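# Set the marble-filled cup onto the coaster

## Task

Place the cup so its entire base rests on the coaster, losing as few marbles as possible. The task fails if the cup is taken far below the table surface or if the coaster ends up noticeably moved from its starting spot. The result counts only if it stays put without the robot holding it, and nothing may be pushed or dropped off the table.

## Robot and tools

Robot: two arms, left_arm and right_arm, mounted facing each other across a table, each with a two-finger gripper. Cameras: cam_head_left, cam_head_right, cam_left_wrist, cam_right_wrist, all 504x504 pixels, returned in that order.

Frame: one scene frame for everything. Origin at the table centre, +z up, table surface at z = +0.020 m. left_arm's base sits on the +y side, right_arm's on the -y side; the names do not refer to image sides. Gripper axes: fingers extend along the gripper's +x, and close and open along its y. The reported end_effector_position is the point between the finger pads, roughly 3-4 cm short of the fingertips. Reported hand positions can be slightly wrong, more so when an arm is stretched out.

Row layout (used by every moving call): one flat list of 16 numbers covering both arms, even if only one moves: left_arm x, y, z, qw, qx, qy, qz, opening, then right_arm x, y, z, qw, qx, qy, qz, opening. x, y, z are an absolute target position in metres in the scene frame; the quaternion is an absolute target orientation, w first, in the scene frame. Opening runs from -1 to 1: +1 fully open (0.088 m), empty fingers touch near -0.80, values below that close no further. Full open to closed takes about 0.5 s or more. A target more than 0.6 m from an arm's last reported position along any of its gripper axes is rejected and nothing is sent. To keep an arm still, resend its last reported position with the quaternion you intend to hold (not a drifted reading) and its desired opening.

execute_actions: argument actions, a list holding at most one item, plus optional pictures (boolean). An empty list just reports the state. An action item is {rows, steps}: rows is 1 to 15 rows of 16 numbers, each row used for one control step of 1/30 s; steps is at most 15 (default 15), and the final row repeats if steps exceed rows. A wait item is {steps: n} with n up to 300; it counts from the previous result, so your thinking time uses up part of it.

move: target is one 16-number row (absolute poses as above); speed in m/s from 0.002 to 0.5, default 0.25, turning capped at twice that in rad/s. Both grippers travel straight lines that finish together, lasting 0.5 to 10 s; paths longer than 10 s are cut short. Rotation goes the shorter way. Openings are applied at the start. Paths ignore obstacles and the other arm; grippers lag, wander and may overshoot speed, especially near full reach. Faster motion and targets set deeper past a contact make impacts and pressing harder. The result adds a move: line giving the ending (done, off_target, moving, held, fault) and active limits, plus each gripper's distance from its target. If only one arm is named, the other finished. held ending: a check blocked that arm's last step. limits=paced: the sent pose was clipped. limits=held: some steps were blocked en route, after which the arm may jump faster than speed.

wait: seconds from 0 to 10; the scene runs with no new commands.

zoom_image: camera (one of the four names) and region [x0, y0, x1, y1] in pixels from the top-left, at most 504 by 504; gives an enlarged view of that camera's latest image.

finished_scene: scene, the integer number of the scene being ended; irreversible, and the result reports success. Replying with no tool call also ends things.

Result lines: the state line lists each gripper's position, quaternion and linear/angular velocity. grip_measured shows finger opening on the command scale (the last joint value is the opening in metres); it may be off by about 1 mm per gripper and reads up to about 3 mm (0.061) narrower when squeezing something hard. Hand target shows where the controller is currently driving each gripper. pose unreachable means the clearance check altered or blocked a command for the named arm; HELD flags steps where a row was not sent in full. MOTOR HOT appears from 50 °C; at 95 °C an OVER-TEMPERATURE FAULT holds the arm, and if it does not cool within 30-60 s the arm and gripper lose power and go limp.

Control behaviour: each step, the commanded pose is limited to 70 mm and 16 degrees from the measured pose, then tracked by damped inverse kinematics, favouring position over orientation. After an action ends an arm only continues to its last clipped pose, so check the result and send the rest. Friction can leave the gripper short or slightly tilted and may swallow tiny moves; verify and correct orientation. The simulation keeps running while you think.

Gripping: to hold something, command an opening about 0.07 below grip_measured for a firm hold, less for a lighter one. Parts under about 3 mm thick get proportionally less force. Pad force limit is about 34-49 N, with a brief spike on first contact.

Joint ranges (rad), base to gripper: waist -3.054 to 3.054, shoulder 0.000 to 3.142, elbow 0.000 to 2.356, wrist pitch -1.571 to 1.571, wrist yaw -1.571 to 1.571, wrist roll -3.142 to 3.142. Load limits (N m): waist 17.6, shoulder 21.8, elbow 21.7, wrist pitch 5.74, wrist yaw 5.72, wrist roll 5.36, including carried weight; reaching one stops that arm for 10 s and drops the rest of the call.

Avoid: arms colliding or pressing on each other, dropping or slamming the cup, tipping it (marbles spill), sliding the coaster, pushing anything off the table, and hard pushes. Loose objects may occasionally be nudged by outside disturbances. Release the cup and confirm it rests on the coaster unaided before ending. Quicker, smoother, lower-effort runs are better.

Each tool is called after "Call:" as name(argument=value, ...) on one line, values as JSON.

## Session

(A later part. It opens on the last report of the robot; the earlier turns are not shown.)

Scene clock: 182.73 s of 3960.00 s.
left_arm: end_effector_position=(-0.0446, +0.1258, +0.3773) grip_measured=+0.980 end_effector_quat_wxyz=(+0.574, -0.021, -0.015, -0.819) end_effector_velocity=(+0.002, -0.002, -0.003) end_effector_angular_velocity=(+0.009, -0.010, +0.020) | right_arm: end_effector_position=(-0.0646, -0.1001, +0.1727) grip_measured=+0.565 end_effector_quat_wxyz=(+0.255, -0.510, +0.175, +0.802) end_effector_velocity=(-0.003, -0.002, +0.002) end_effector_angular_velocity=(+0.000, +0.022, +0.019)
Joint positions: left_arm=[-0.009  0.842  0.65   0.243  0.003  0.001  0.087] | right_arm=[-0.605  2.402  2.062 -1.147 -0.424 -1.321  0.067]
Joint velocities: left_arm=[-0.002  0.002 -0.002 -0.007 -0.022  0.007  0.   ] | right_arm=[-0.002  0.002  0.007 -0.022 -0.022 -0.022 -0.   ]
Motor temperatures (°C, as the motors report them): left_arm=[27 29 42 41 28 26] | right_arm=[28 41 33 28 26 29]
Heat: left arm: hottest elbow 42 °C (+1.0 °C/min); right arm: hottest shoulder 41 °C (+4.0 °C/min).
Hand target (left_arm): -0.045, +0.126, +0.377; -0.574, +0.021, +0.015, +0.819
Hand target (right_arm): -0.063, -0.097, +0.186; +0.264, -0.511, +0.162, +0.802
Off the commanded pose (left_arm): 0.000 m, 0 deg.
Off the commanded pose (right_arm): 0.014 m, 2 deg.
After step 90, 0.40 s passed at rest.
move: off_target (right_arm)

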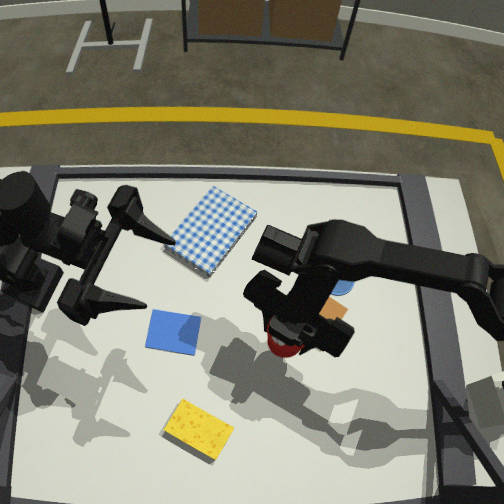

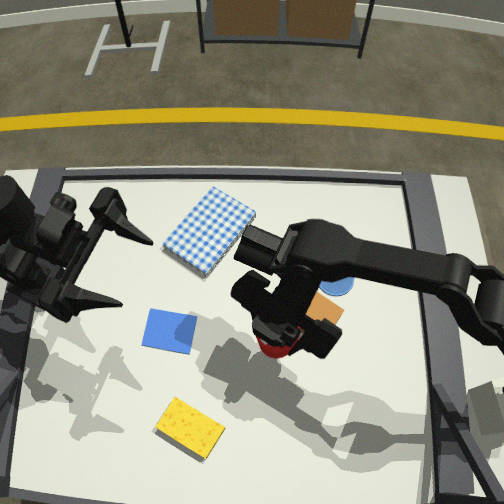

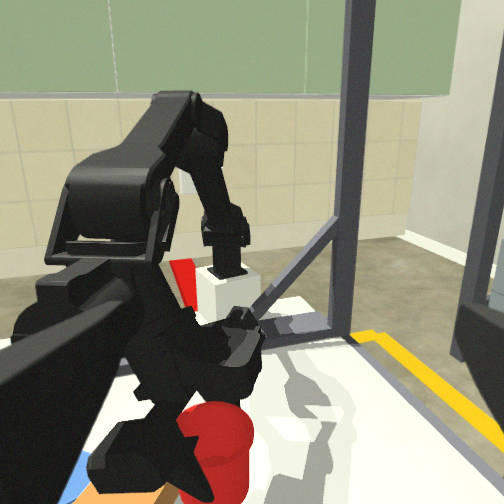

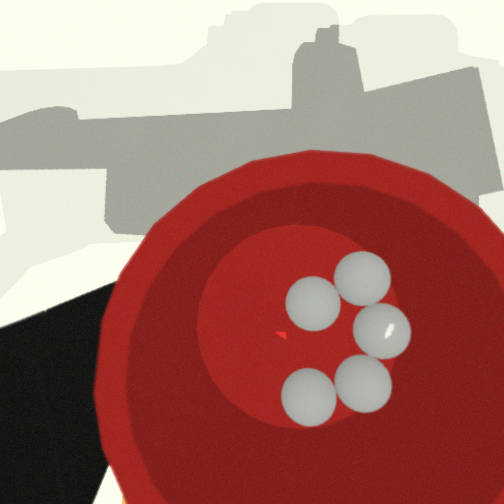

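Call:
move(target=[-0.0446,0.1258,0.3773,0.574,-0.021,-0.015,-0.819,1.0, 0.102,-0.229,0.190,0.2606,-0.5110,0.1660,0.8021,0.49], speed=0.1)

Scene clock: 194.40 s of 3960.00 s.
left_arm: end_effector_position=(-0.0446, +0.1258, +0.3773) grip_measured=+0.980 end_effector_quat_wxyz=(+0.574, -0.021, -0.015, -0.819) end_effector_velocity=(+0.004, -0.000, -0.003) end_effector_angular_velocity=(+0.010, +0.005, +0.024) | right_arm: end_effector_position=(+0.0995, -0.2276, +0.1955) grip_measured=+0.565 end_effector_quat_wxyz=(+0.265, -0.510, +0.162, +0.802) end_effector_velocity=(+0.002, -0.001, +0.005) end_effector_angular_velocity=(+0.011, +0.001, +0.012)
Joint positions: left_arm=[-0.009  0.842  0.65   0.243  0.003  0.001  0.087] | right_arm=[-1.057  2.398  2.144 -1.41  -0.431 -1.815  0.067]
Joint velocities: left_arm=[ 0.002 -0.007 -0.007 -0.007 -0.022 -0.007 -0.   ] | right_arm=[-0.007  0.002  0.022 -0.022 -0.007 -0.022 -0.   ]
Motor temperatures (°C, as the motors report them): left_arm=[27 29 42 41 28 26] | right_arm=[28 43 34 28 26 29]
Heat: left arm: hottest elbow 42 °C (+1.0 °C/min); right arm: hottest shoulder 43 °C (+6.0 °C/min).
Hand target (left_arm): -0.045, +0.126, +0.377; -0.574, +0.021, +0.015, +0.819
Hand target (right_arm): +0.102, -0.228, +0.190; +0.262, -0.509, +0.165, +0.803
Off the commanded pose (left_arm): 0.000 m, 0 deg.
Off the commanded pose (right_arm): 0.006 m, 1 deg.
After step 90, 6.13 s passed at rest.
move: done

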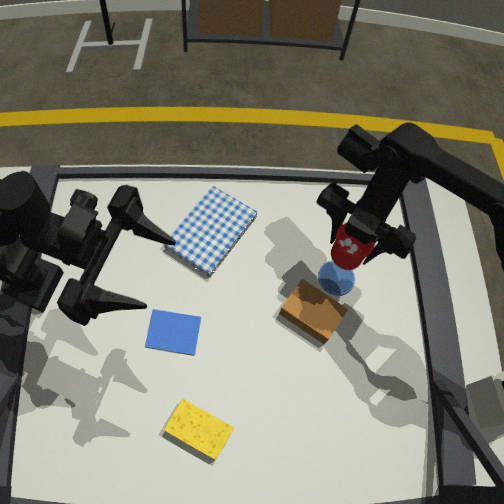

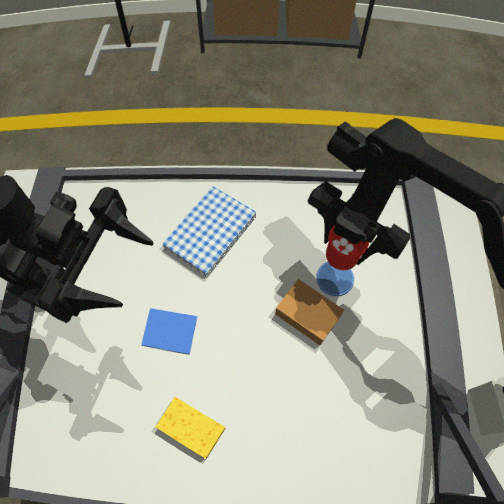

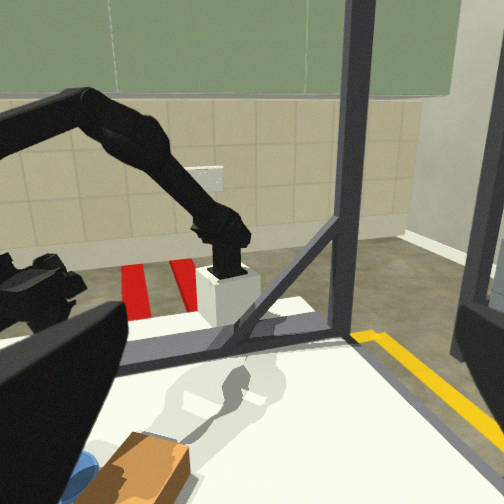

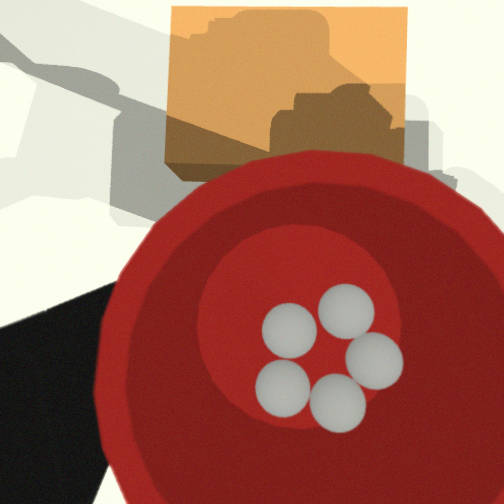

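Call:
move(target=[-0.0446,0.1258,0.3773,0.574,-0.021,-0.015,-0.819,1.0, 0.1025,-0.2295,0.114,0.2606,-0.5110,0.1660,0.8021,0.49], speed=0.06)

Scene clock: 199.43 s of 3960.00 s.
left_arm: end_effector_position=(-0.0446, +0.1258, +0.3773) grip_measured=+0.980 end_effector_quat_wxyz=(+0.574, -0.021, -0.015, -0.819) end_effector_velocity=(-0.001, +0.000, +0.002) end_effector_angular_velocity=(-0.004, +0.010, -0.000) | right_arm: end_effector_position=(+0.1040, -0.2257, +0.1252) grip_measured=+0.565 end_effector_quat_wxyz=(+0.267, -0.516, +0.156, +0.799) end_effector_velocity=(+0.001, +0.000, -0.001) end_effector_angular_velocity=(+0.014, -0.003, +0.017)
Joint positions: left_arm=[-0.009  0.842  0.65   0.243  0.003  0.001  0.087] | right_arm=[-1.059  2.452  1.962 -1.159 -0.426 -1.821  0.067]
Joint velocities: left_arm=[-0.007  0.002  0.002  0.007 -0.007 -0.007 -0.   ] | right_arm=[-0.002  0.002 -0.002  0.007 -0.007 -0.022 -0.   ]
Motor temperatures (°C, as the motors report them): left_arm=[27 29 42 41 28 26] | right_arm=[28 43 34 28 26 29]
Heat: left arm: hottest elbow 42 °C (+0.0 °C/min); right arm: hottest shoulder 43 °C (+6.0 °C/min).
Hand target (left_arm): -0.045, +0.126, +0.377; -0.574, +0.021, +0.015, +0.819
Hand target (right_arm): +0.102, -0.230, +0.114; +0.261, -0.511, +0.166, +0.802
Off the commanded pose (left_arm): 0.000 m, 0 deg.
Off the commanded pose (right_arm): 0.012 m, 1 deg.
After step 90, 0.27 s passed at rest.
move: off_target (right_arm)

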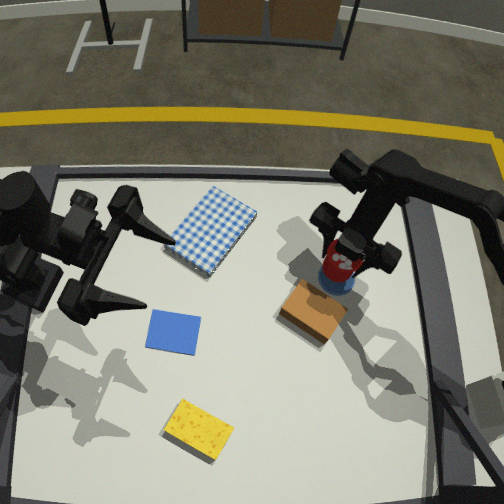

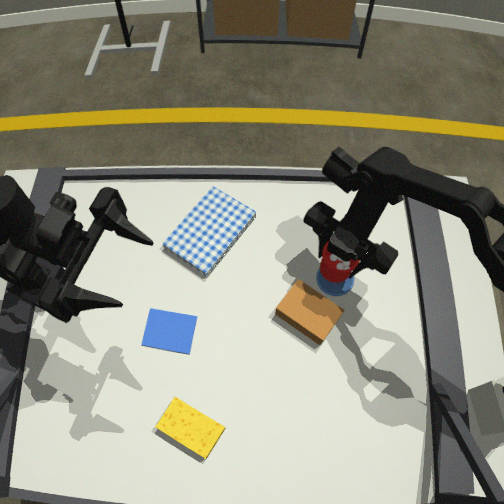

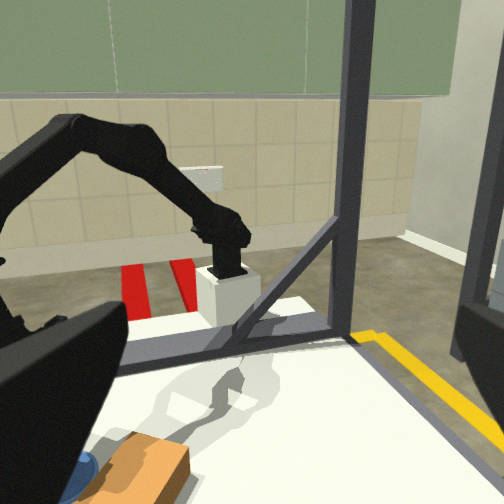

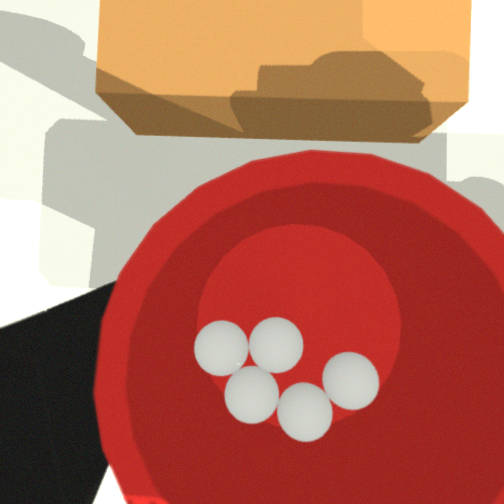

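Call:
move(target=[-0.0446,0.1258,0.3773,0.574,-0.021,-0.015,-0.819,1.0, 0.0997,-0.2334,0.110,0.256,-0.508,0.173,0.804,0.49], speed=0.02)

Scene clock: 216.33 s of 3960.00 s.
left_arm: end_effector_position=(-0.0446, +0.1258, +0.3773) grip_measured=+0.980 end_effector_quat_wxyz=(+0.574, -0.021, -0.015, -0.819) end_effector_velocity=(+0.000, +0.000, -0.002) end_effector_angular_velocity=(+0.010, +0.005, +0.004) | right_arm: end_effector_position=(+0.1023, -0.2287, +0.1213) grip_measured=+0.565 end_effector_quat_wxyz=(+0.264, -0.514, +0.161, +0.800) end_effector_velocity=(-0.003, -0.003, -0.006) end_effector_angular_velocity=(-0.015, +0.027, -0.010)
Joint positions: left_arm=[-0.009  0.842  0.65   0.243  0.003  0.001  0.087] | right_arm=[-1.061  2.455  1.95  -1.158 -0.425 -1.822  0.067]
Joint velocities: left_arm=[-0.002 -0.002 -0.002 -0.007 -0.007 -0.007 -0.   ] | right_arm=[-0.002  0.012 -0.007 -0.007 -0.007  0.007 -0.   ]
Motor temperatures (°C, as the motors report them): left_arm=[27 29 42 41 28 26] | right_arm=[28 41 33 28 26 29]
Heat: left arm: hottest elbow 42 °C (+0.0 °C/min); right arm: hottest shoulder 41 °C (+3.0 °C/min).
Hand target (left_arm): -0.045, +0.126, +0.377; -0.574, +0.021, +0.015, +0.819
Hand target (right_arm): +0.100, -0.233, +0.110; +0.256, -0.508, +0.173, +0.804
Off the commanded pose (left_arm): 0.000 m, 0 deg.
Off the commanded pose (right_arm): 0.013 m, 2 deg.
After step 90, 12.57 s passed at rest.
move: off_target (right_arm)

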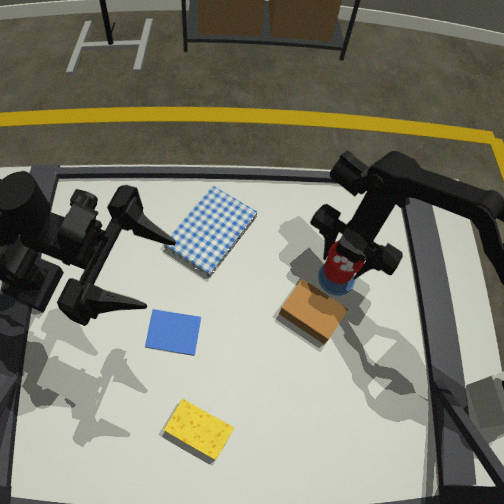

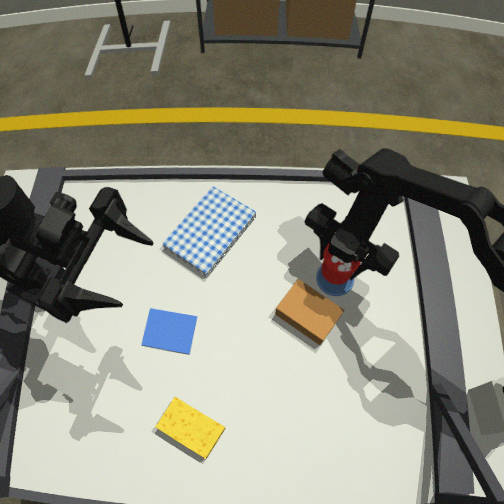

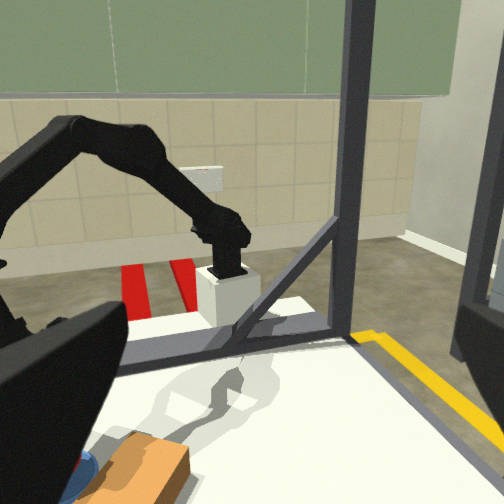

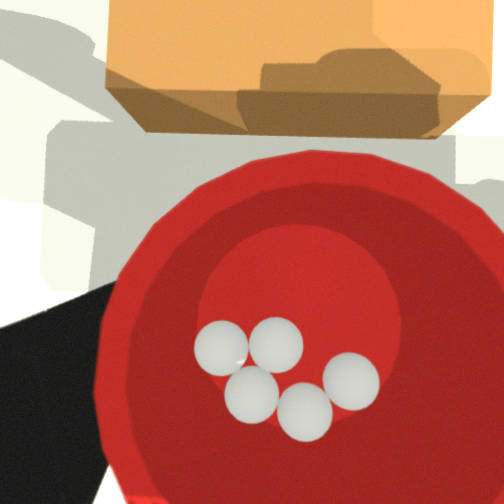

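Call:
zoom_image(camera="cam_head_left", region=[290, 220, 410, 320])

Region (290, 220, 410, 320) of cam_head_left's 504x504 image, scaled by 4.200, with more detail than that image has.

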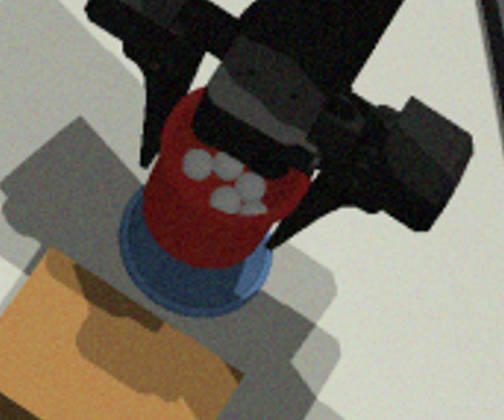

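Call:
move(target=[-0.0446,0.1258,0.3773,0.574,-0.021,-0.015,-0.819,1.0, 0.0997,-0.2334,0.100,0.256,-0.508,0.173,0.804,0.49], speed=0.015)

Scene clock: 226.97 s of 3960.00 s.
left_arm: end_effector_position=(-0.0446, +0.1258, +0.3773) grip_measured=+0.980 end_effector_quat_wxyz=(+0.574, -0.021, -0.015, -0.819) end_effector_velocity=(+0.002, -0.001, -0.005) end_effector_angular_velocity=(+0.029, +0.014, +0.018) | right_arm: end_effector_position=(+0.1019, -0.2291, +0.1112) grip_measured=+0.565 end_effector_quat_wxyz=(+0.263, -0.513, +0.163, +0.801) end_effector_velocity=(+0.000, -0.003, +0.000) end_effector_angular_velocity=(-0.003, -0.005, +0.018)
Joint positions: left_arm=[-0.009  0.842  0.65   0.243  0.003  0.001  0.087] | right_arm=[-1.061  2.468  1.933 -1.132 -0.424 -1.822  0.067]
Joint velocities: left_arm=[-0.002 -0.002 -0.002 -0.022 -0.022 -0.022 -0.   ] | right_arm=[-0.002 -0.002 -0.002 -0.007  0.007 -0.022 -0.   ]
Motor temperatures (°C, as the motors report them): left_arm=[27 29 42 41 28 26] | right_arm=[28 41 33 28 26 29]
Heat: left arm: hottest elbow 42 °C (+0.0 °C/min); right arm: hottest shoulder 41 °C (+3.0 °C/min).
Hand target (left_arm): -0.045, +0.126, +0.377; -0.574, +0.021, +0.015, +0.819
Hand target (right_arm): +0.100, -0.234, +0.100; +0.256, -0.508, +0.173, +0.804
Off the commanded pose (left_arm): 0.000 m, 0 deg.
Off the commanded pose (right_arm): 0.012 m, 2 deg.
After step 130, 4.60 s passed at rest.
move: off_target (right_arm)

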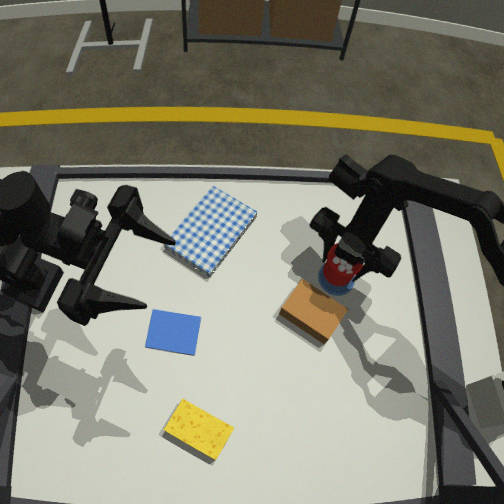

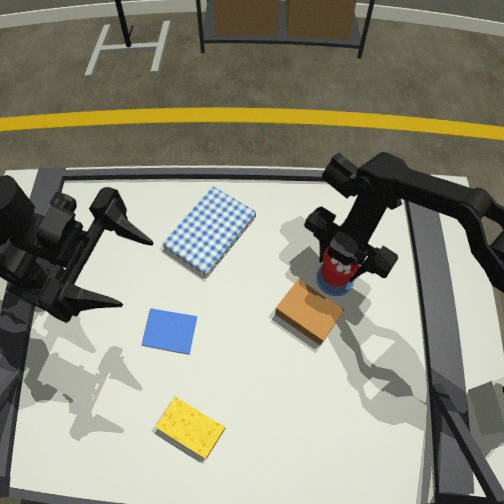

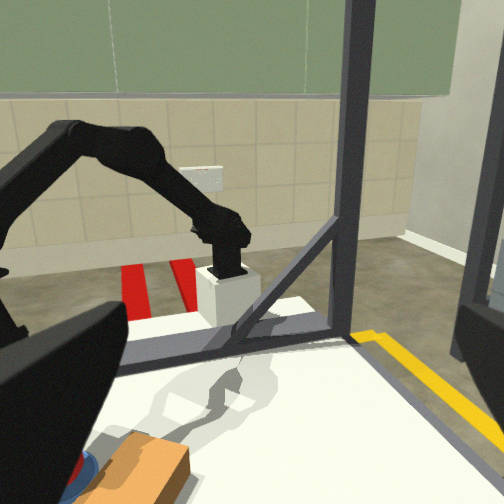

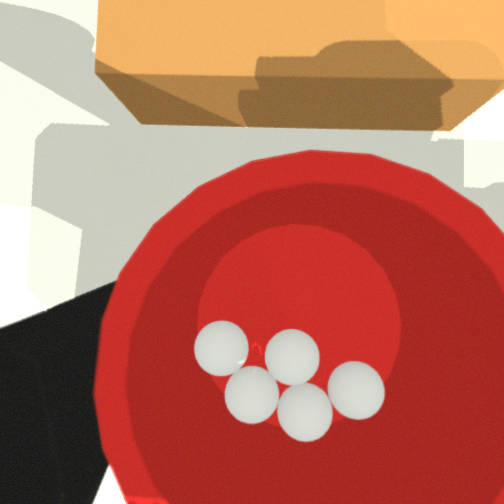

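Call:
move(target=[-0.0446,0.1258,0.3773,0.574,-0.021,-0.015,-0.819,1.0, 0.0997,-0.2334,0.095,0.256,-0.508,0.173,0.804,0.49], speed=0.01)

Scene clock: 232.03 s of 3960.00 s.
left_arm: end_effector_position=(-0.0446, +0.1258, +0.3773) grip_measured=+0.980 end_effector_quat_wxyz=(+0.574, -0.021, -0.015, -0.819) end_effector_velocity=(+0.001, +0.001, -0.001) end_effector_angular_velocity=(-0.005, -0.021, +0.006) | right_arm: end_effector_position=(+0.1019, -0.2291, +0.1060) grip_measured=+0.565 end_effector_quat_wxyz=(+0.262, -0.513, +0.163, +0.801) end_effector_velocity=(-0.001, -0.001, +0.001) end_effector_angular_velocity=(+0.008, +0.005, +0.017)
Joint positions: left_arm=[-0.009  0.842  0.65   0.243  0.003  0.001  0.087] | right_arm=[-1.061  2.476  1.926 -1.118 -0.424 -1.822  0.067]
Joint velocities: left_arm=[-0.002 -0.007 -0.002 -0.007 -0.007  0.022  0.   ] | right_arm=[-0.002 -0.002 -0.002 -0.007 -0.007 -0.022  0.   ]
Motor temperatures (°C, as the motors report them): left_arm=[27 29 42 41 28 26] | right_arm=[28 40 33 28 26 29]
Heat: left arm: hottest elbow 42 °C (+0.0 °C/min); right arm: hottest shoulder 40 °C (+1.0 °C/min).
Hand target (left_arm): -0.045, +0.126, +0.377; -0.574, +0.021, +0.015, +0.819
Hand target (right_arm): +0.099, -0.234, +0.095; +0.256, -0.508, +0.173, +0.804
Off the commanded pose (left_arm): 0.000 m, 0 deg.
Off the commanded pose (right_arm): 0.012 m, 2 deg.
After step 90, 0.17 s passed at rest.
move: off_target (right_arm)

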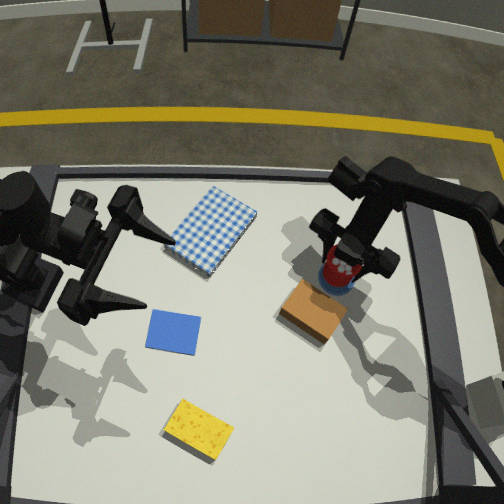

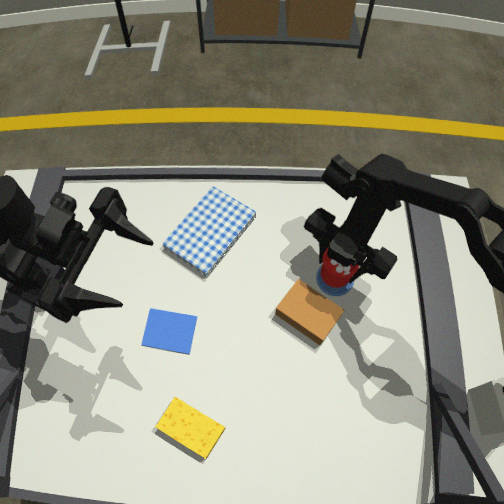

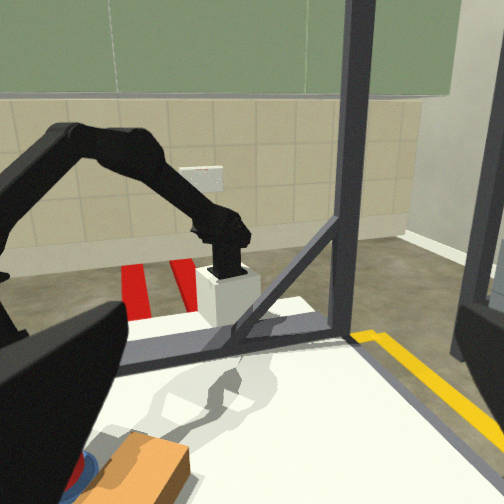

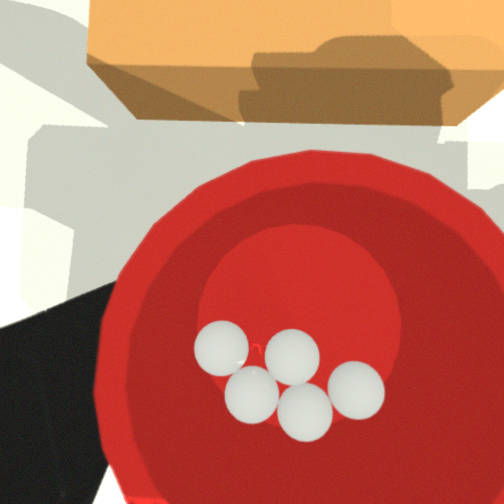

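Call:
move(target=[-0.0446,0.1258,0.3773,0.574,-0.021,-0.015,-0.819,1.0, 0.0997,-0.2334,0.091,0.256,-0.508,0.173,0.804,0.49], speed=0.008)

Scene clock: 237.13 s of 3960.00 s.
left_arm: end_effector_position=(-0.0446, +0.1258, +0.3773) grip_measured=+0.980 end_effector_quat_wxyz=(+0.574, -0.021, -0.015, -0.819) end_effector_velocity=(+0.003, -0.000, -0.002) end_effector_angular_velocity=(+0.010, +0.005, +0.019) | right_arm: end_effector_position=(+0.1025, -0.2289, +0.1028) grip_measured=+0.565 end_effector_quat_wxyz=(+0.263, -0.514, +0.162, +0.800) end_effector_velocity=(+0.000, -0.002, +0.002) end_effector_angular_velocity=(-0.010, -0.001, -0.008)
Joint positions: left_arm=[-0.009  0.842  0.65   0.243  0.003  0.001  0.087] | right_arm=[-1.061  2.481  1.922 -1.106 -0.424 -1.823  0.067]
Joint velocities: left_arm=[-0.002 -0.002 -0.002 -0.007 -0.022 -0.007 -0.   ] | right_arm=[-0.002 -0.007 -0.002 -0.007  0.007  0.007  0.   ]
Motor temperatures (°C, as the motors report them): left_arm=[27 29 42 41 28 26] | right_arm=[28 40 33 28 26 29]
Heat: left arm: hottest elbow 42 °C (+0.0 °C/min); right arm: hottest shoulder 40 °C (+0.0 °C/min).
Hand target (left_arm): -0.045, +0.126, +0.377; -0.574, +0.021, +0.015, +0.819
Hand target (right_arm): +0.100, -0.233, +0.091; +0.256, -0.508, +0.173, +0.804
Off the commanded pose (left_arm): 0.000 m, 0 deg.
Off the commanded pose (right_arm): 0.013 m, 2 deg.
move: off_target (right_arm)

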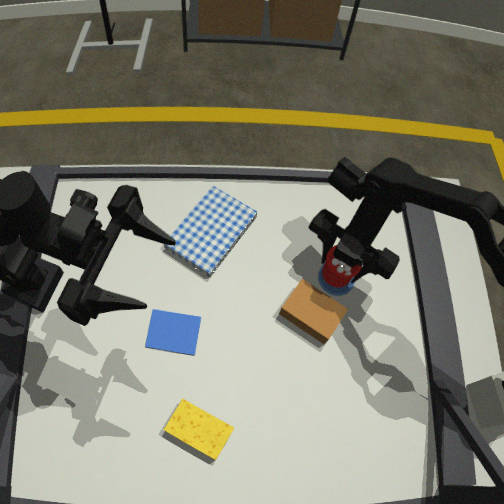

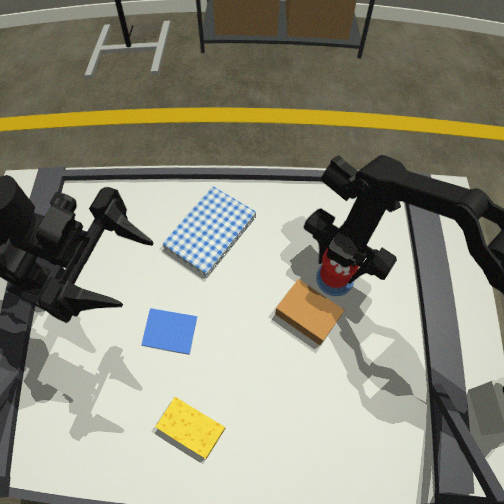

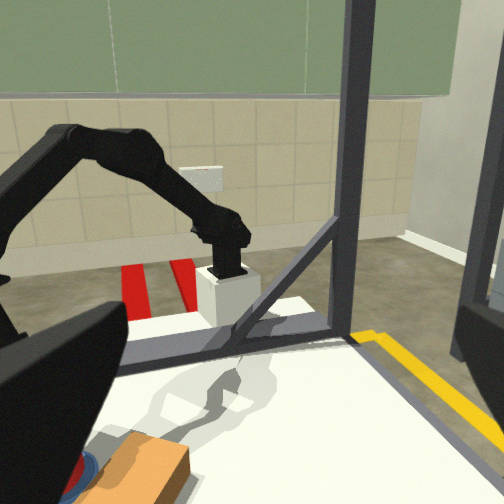

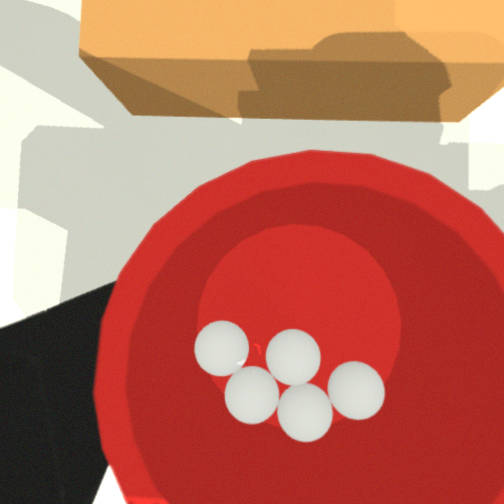

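Call:
zoom_image(camera="cam_head_left", region=[300, 230, 390, 310])

Region (300, 230, 390, 310) of cam_head_left's 504x504 image, scaled by 5.600, with more detail than that image has.

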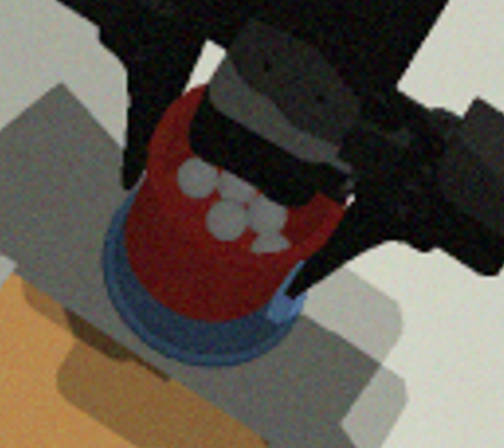

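Call:
zoom_image(camera="cam_head_right", region=[295, 230, 385, 310])

Call:
zoom_image(camera="cam_left_wrist", region=[40, 420, 160, 504])

Region (295, 230, 385, 310) of cam_head_right's 504x504 image, scaled by 5.600, with more detail than that image has.

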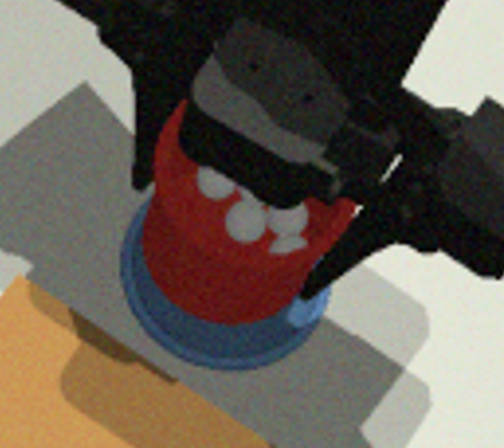

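Region (40, 420, 160, 504) of cam_left_wrist's 504x504 image, scaled by 4.200, with more detail than that image has; it fills the top 353 rows of this view, and the rest is white.

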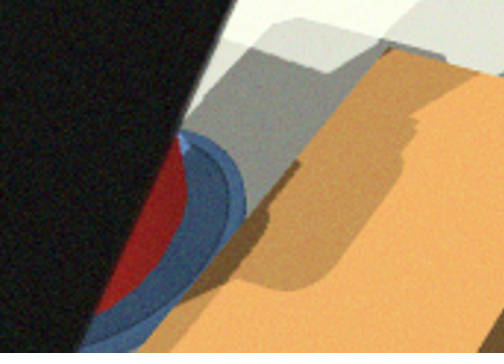

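Call:
move(target=[-0.0446,0.1258,0.3773,0.574,-0.021,-0.015,-0.819,1.0, 0.0945,-0.2260,0.122,0.2606,-0.5110,0.1660,0.8021,0.49], speed=0.02)

Scene clock: 307.40 s of 3960.00 s.
left_arm: end_effector_position=(-0.0446, +0.1258, +0.3773) grip_measured=+0.980 end_effector_quat_wxyz=(+0.574, -0.021, -0.015, -0.819) end_effector_velocity=(+0.002, -0.001, -0.000) end_effector_angular_velocity=(-0.004, -0.005, +0.020) | right_arm: end_effector_position=(+0.0919, -0.2307, +0.1096) grip_measured=+0.565 end_effector_quat_wxyz=(+0.253, -0.505, +0.177, +0.806) end_effector_velocity=(-0.002, -0.004, +0.003) end_effector_angular_velocity=(-0.019, +0.010, -0.008)
Joint positions: left_arm=[-0.009  0.842  0.65   0.243  0.003  0.001  0.087] | right_arm=[-1.049  2.468  1.922 -1.155 -0.424 -1.809  0.067]
Joint velocities: left_arm=[-0.002  0.002 -0.002  0.007 -0.022  0.007  0.   ] | right_arm=[-0.002 -0.007 -0.002 -0.022  0.007  0.007 -0.   ]
Motor temperatures (°C, as the motors report them): left_arm=[27 29 43 42 28 26] | right_arm=[28 40 32 27 26 29]
Heat: left arm: hottest elbow 43 °C (+0.0 °C/min); right arm: hottest shoulder 40 °C (+0.0 °C/min).
Hand target (left_arm): -0.045, +0.126, +0.377; -0.574, +0.021, +0.015, +0.819
Hand target (right_arm): +0.094, -0.226, +0.122; +0.261, -0.511, +0.166, +0.802
Off the commanded pose (left_arm): 0.000 m, 0 deg.
Off the commanded pose (right_arm): 0.014 m, 2 deg.
After step 90, 65.93 s passed at rest.
move: off_target (right_arm)

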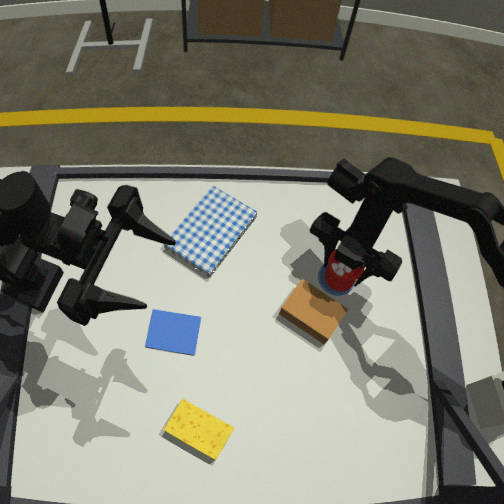

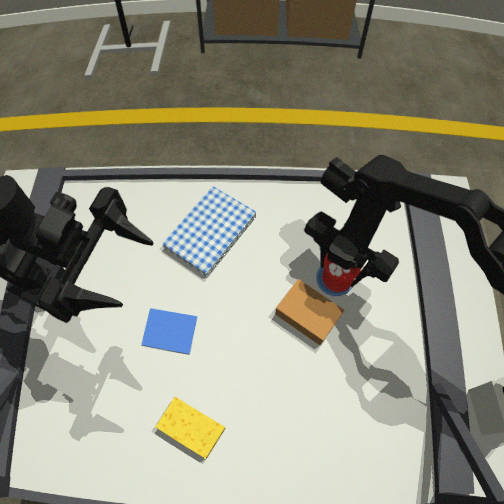

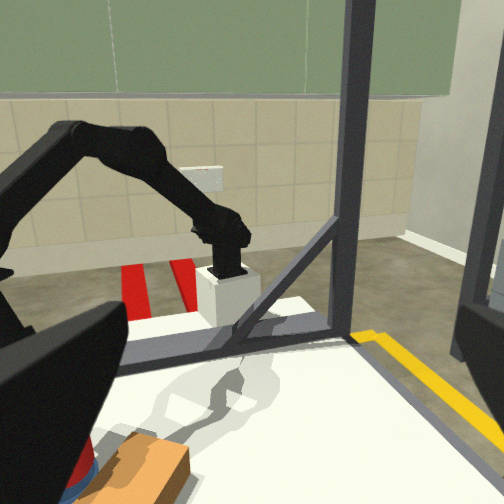

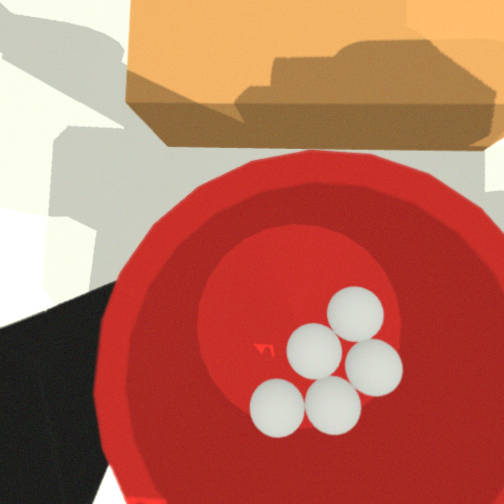

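Call:
zoom_image(camera="cam_head_right", region=[295, 230, 385, 310])

Region (295, 230, 385, 310) of cam_head_right's 504x504 image, scaled by 5.600, with more detail than that image has.

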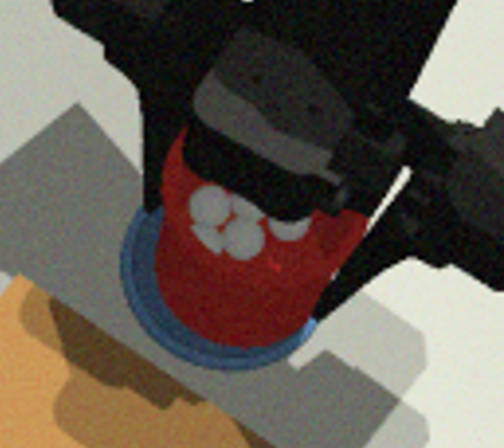

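Call:
move(target=[-0.0446,0.1258,0.3773,0.574,-0.021,-0.015,-0.819,1.0, 0.0935,-0.2275,0.095,0.258,-0.509,0.170,0.803,0.49], speed=0.012)

Scene clock: 329.30 s of 3960.00 s.
left_arm: end_effector_position=(-0.0446, +0.1258, +0.3773) grip_measured=+0.980 end_effector_quat_wxyz=(+0.574, -0.021, -0.015, -0.819) end_effector_velocity=(+0.001, +0.001, -0.003) end_effector_angular_velocity=(+0.010, +0.005, +0.004) | right_arm: end_effector_position=(+0.0976, -0.2256, +0.1043) grip_measured=+0.565 end_effector_quat_wxyz=(+0.264, -0.515, +0.161, +0.800) end_effector_velocity=(-0.002, +0.001, -0.001) end_effector_angular_velocity=(+0.017, +0.014, +0.002)
Joint positions: left_arm=[-0.009  0.842  0.65   0.243  0.003  0.001  0.087] | right_arm=[-1.049  2.468  1.904 -1.093 -0.424 -1.809  0.067]
Joint velocities: left_arm=[-0.002 -0.007 -0.007 -0.007 -0.007 -0.007  0.   ] | right_arm=[-0.002  0.002 -0.007  0.007 -0.022 -0.007 -0.   ]
Motor temperatures (°C, as the motors report them): left_arm=[27 29 43 42 28 26] | right_arm=[28 46 34 27 26 29]
Heat: left arm: hottest elbow 43 °C (+0.0 °C/min); right arm: hottest shoulder 46 °C (+6.1 °C/min).
Hand target (left_arm): -0.045, +0.126, +0.377; -0.574, +0.021, +0.015, +0.819
Hand target (right_arm): +0.093, -0.228, +0.095; +0.258, -0.509, +0.170, +0.803
Off the commanded pose (left_arm): 0.000 m, 0 deg.
Off the commanded pose (right_arm): 0.010 m, 1 deg.
After step 90, 17.43 s passed at rest.
move: off_target (right_arm)

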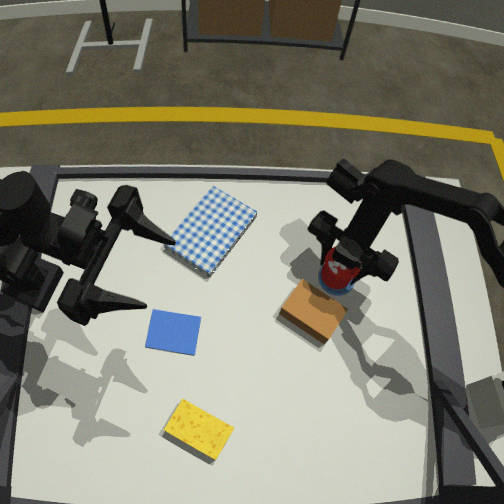

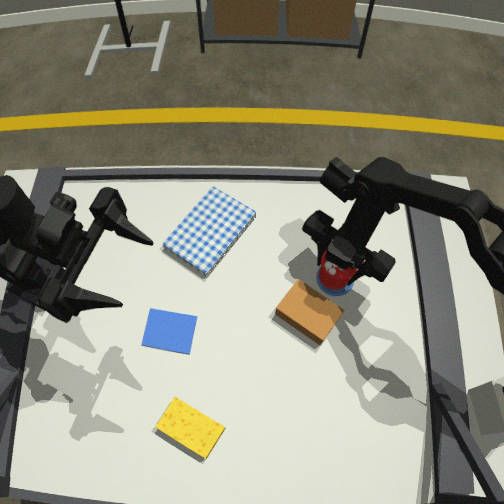

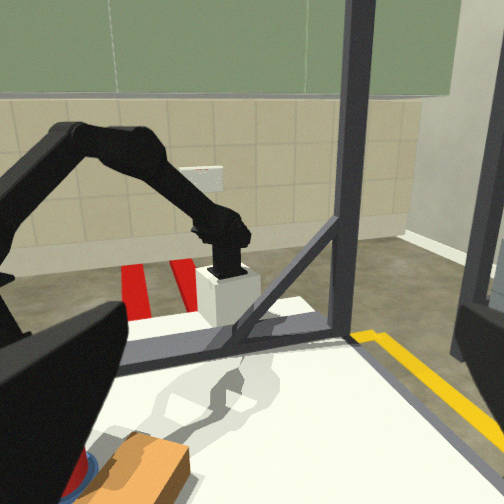

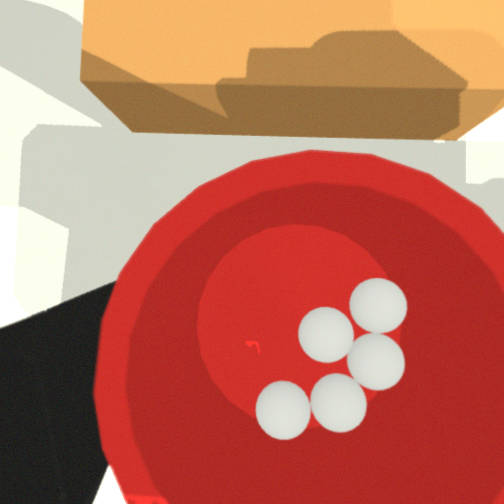

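Call:
zoom_image(camera="cam_head_right", region=[295, 230, 385, 310])

Region (295, 230, 385, 310) of cam_head_right's 504x504 image, scaled by 5.600, with more detail than that image has.

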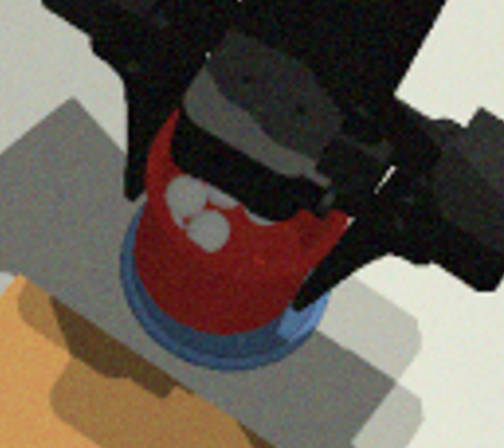

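Call:
move(target=[-0.0446,0.1258,0.3773,0.574,-0.021,-0.015,-0.819,1.0, 0.0900,-0.2325,0.096,0.256,-0.508,0.173,0.804,0.49], speed=0.01)

Scene clock: 347.67 s of 3960.00 s.
left_arm: end_effector_position=(-0.0446, +0.1258, +0.3773) grip_measured=+0.980 end_effector_quat_wxyz=(+0.574, -0.021, -0.015, -0.819) end_effector_velocity=(-0.001, +0.002, -0.001) end_effector_angular_velocity=(+0.005, +0.006, -0.010) | right_arm: end_effector_position=(+0.0942, -0.2283, +0.0998) grip_measured=+0.565 end_effector_quat_wxyz=(+0.261, -0.511, +0.166, +0.802) end_effector_velocity=(-0.000, -0.003, -0.002) end_effector_angular_velocity=(-0.011, +0.002, +0.005)
Joint positions: left_arm=[-0.009  0.842  0.65   0.243  0.003  0.001  0.087] | right_arm=[-1.049  2.468  1.884 -1.085 -0.425 -1.809  0.067]
Joint velocities: left_arm=[-0.002 -0.007 -0.002 -0.007  0.007 -0.007 -0.   ] | right_arm=[-0.002  0.002 -0.002 -0.007  0.007 -0.007 -0.   ]
Motor temperatures (°C, as the motors report them): left_arm=[27 29 43 42 28 26] | right_arm=[28 44 33 27 26 29]
Heat: left arm: hottest elbow 43 °C (+0.0 °C/min); right arm: hottest shoulder 44 °C (+5.0 °C/min).
Hand target (left_arm): -0.045, +0.126, +0.377; -0.574, +0.021, +0.015, +0.819
Hand target (right_arm): +0.090, -0.232, +0.096; +0.256, -0.508, +0.173, +0.804
Off the commanded pose (left_arm): 0.000 m, 0 deg.
Off the commanded pose (right_arm): 0.007 m, 1 deg.
After step 100, 13.17 s passed at rest.
move: done

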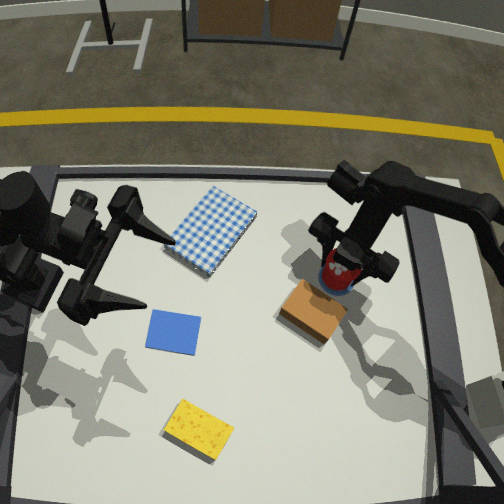

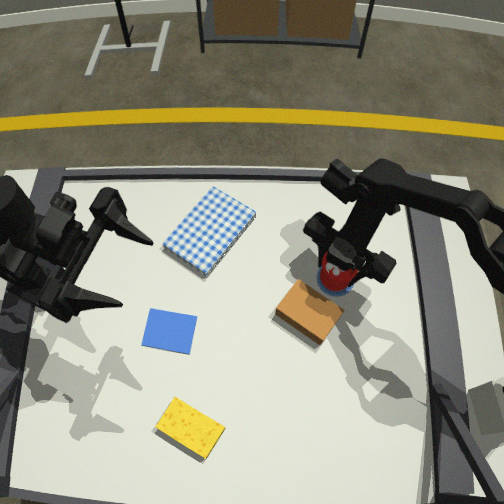

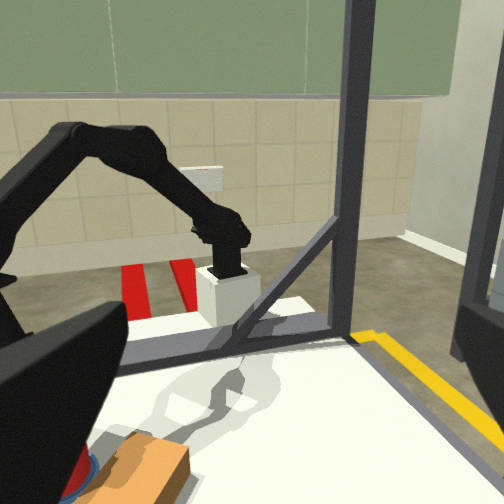

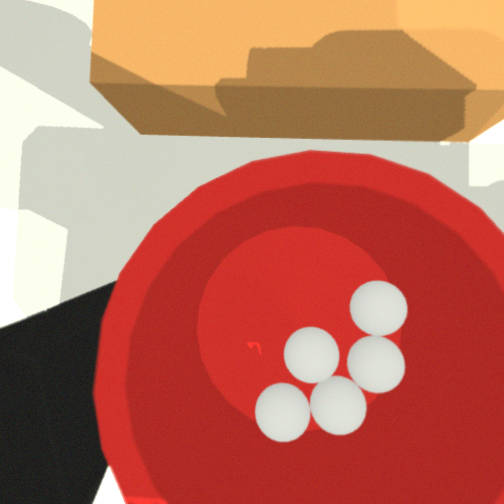

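Call:
zoom_image(camera="cam_head_right", region=[295, 230, 385, 310])

Region (295, 230, 385, 310) of cam_head_right's 504x504 image, scaled by 5.600, with more detail than that image has.

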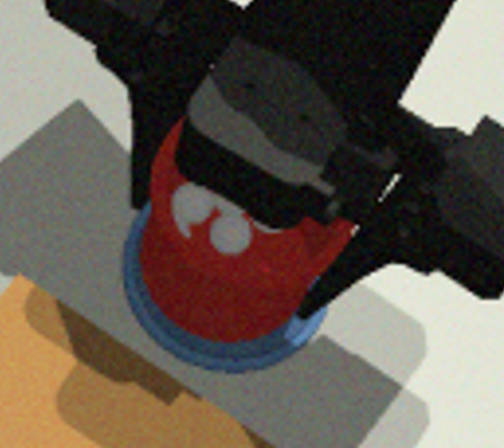

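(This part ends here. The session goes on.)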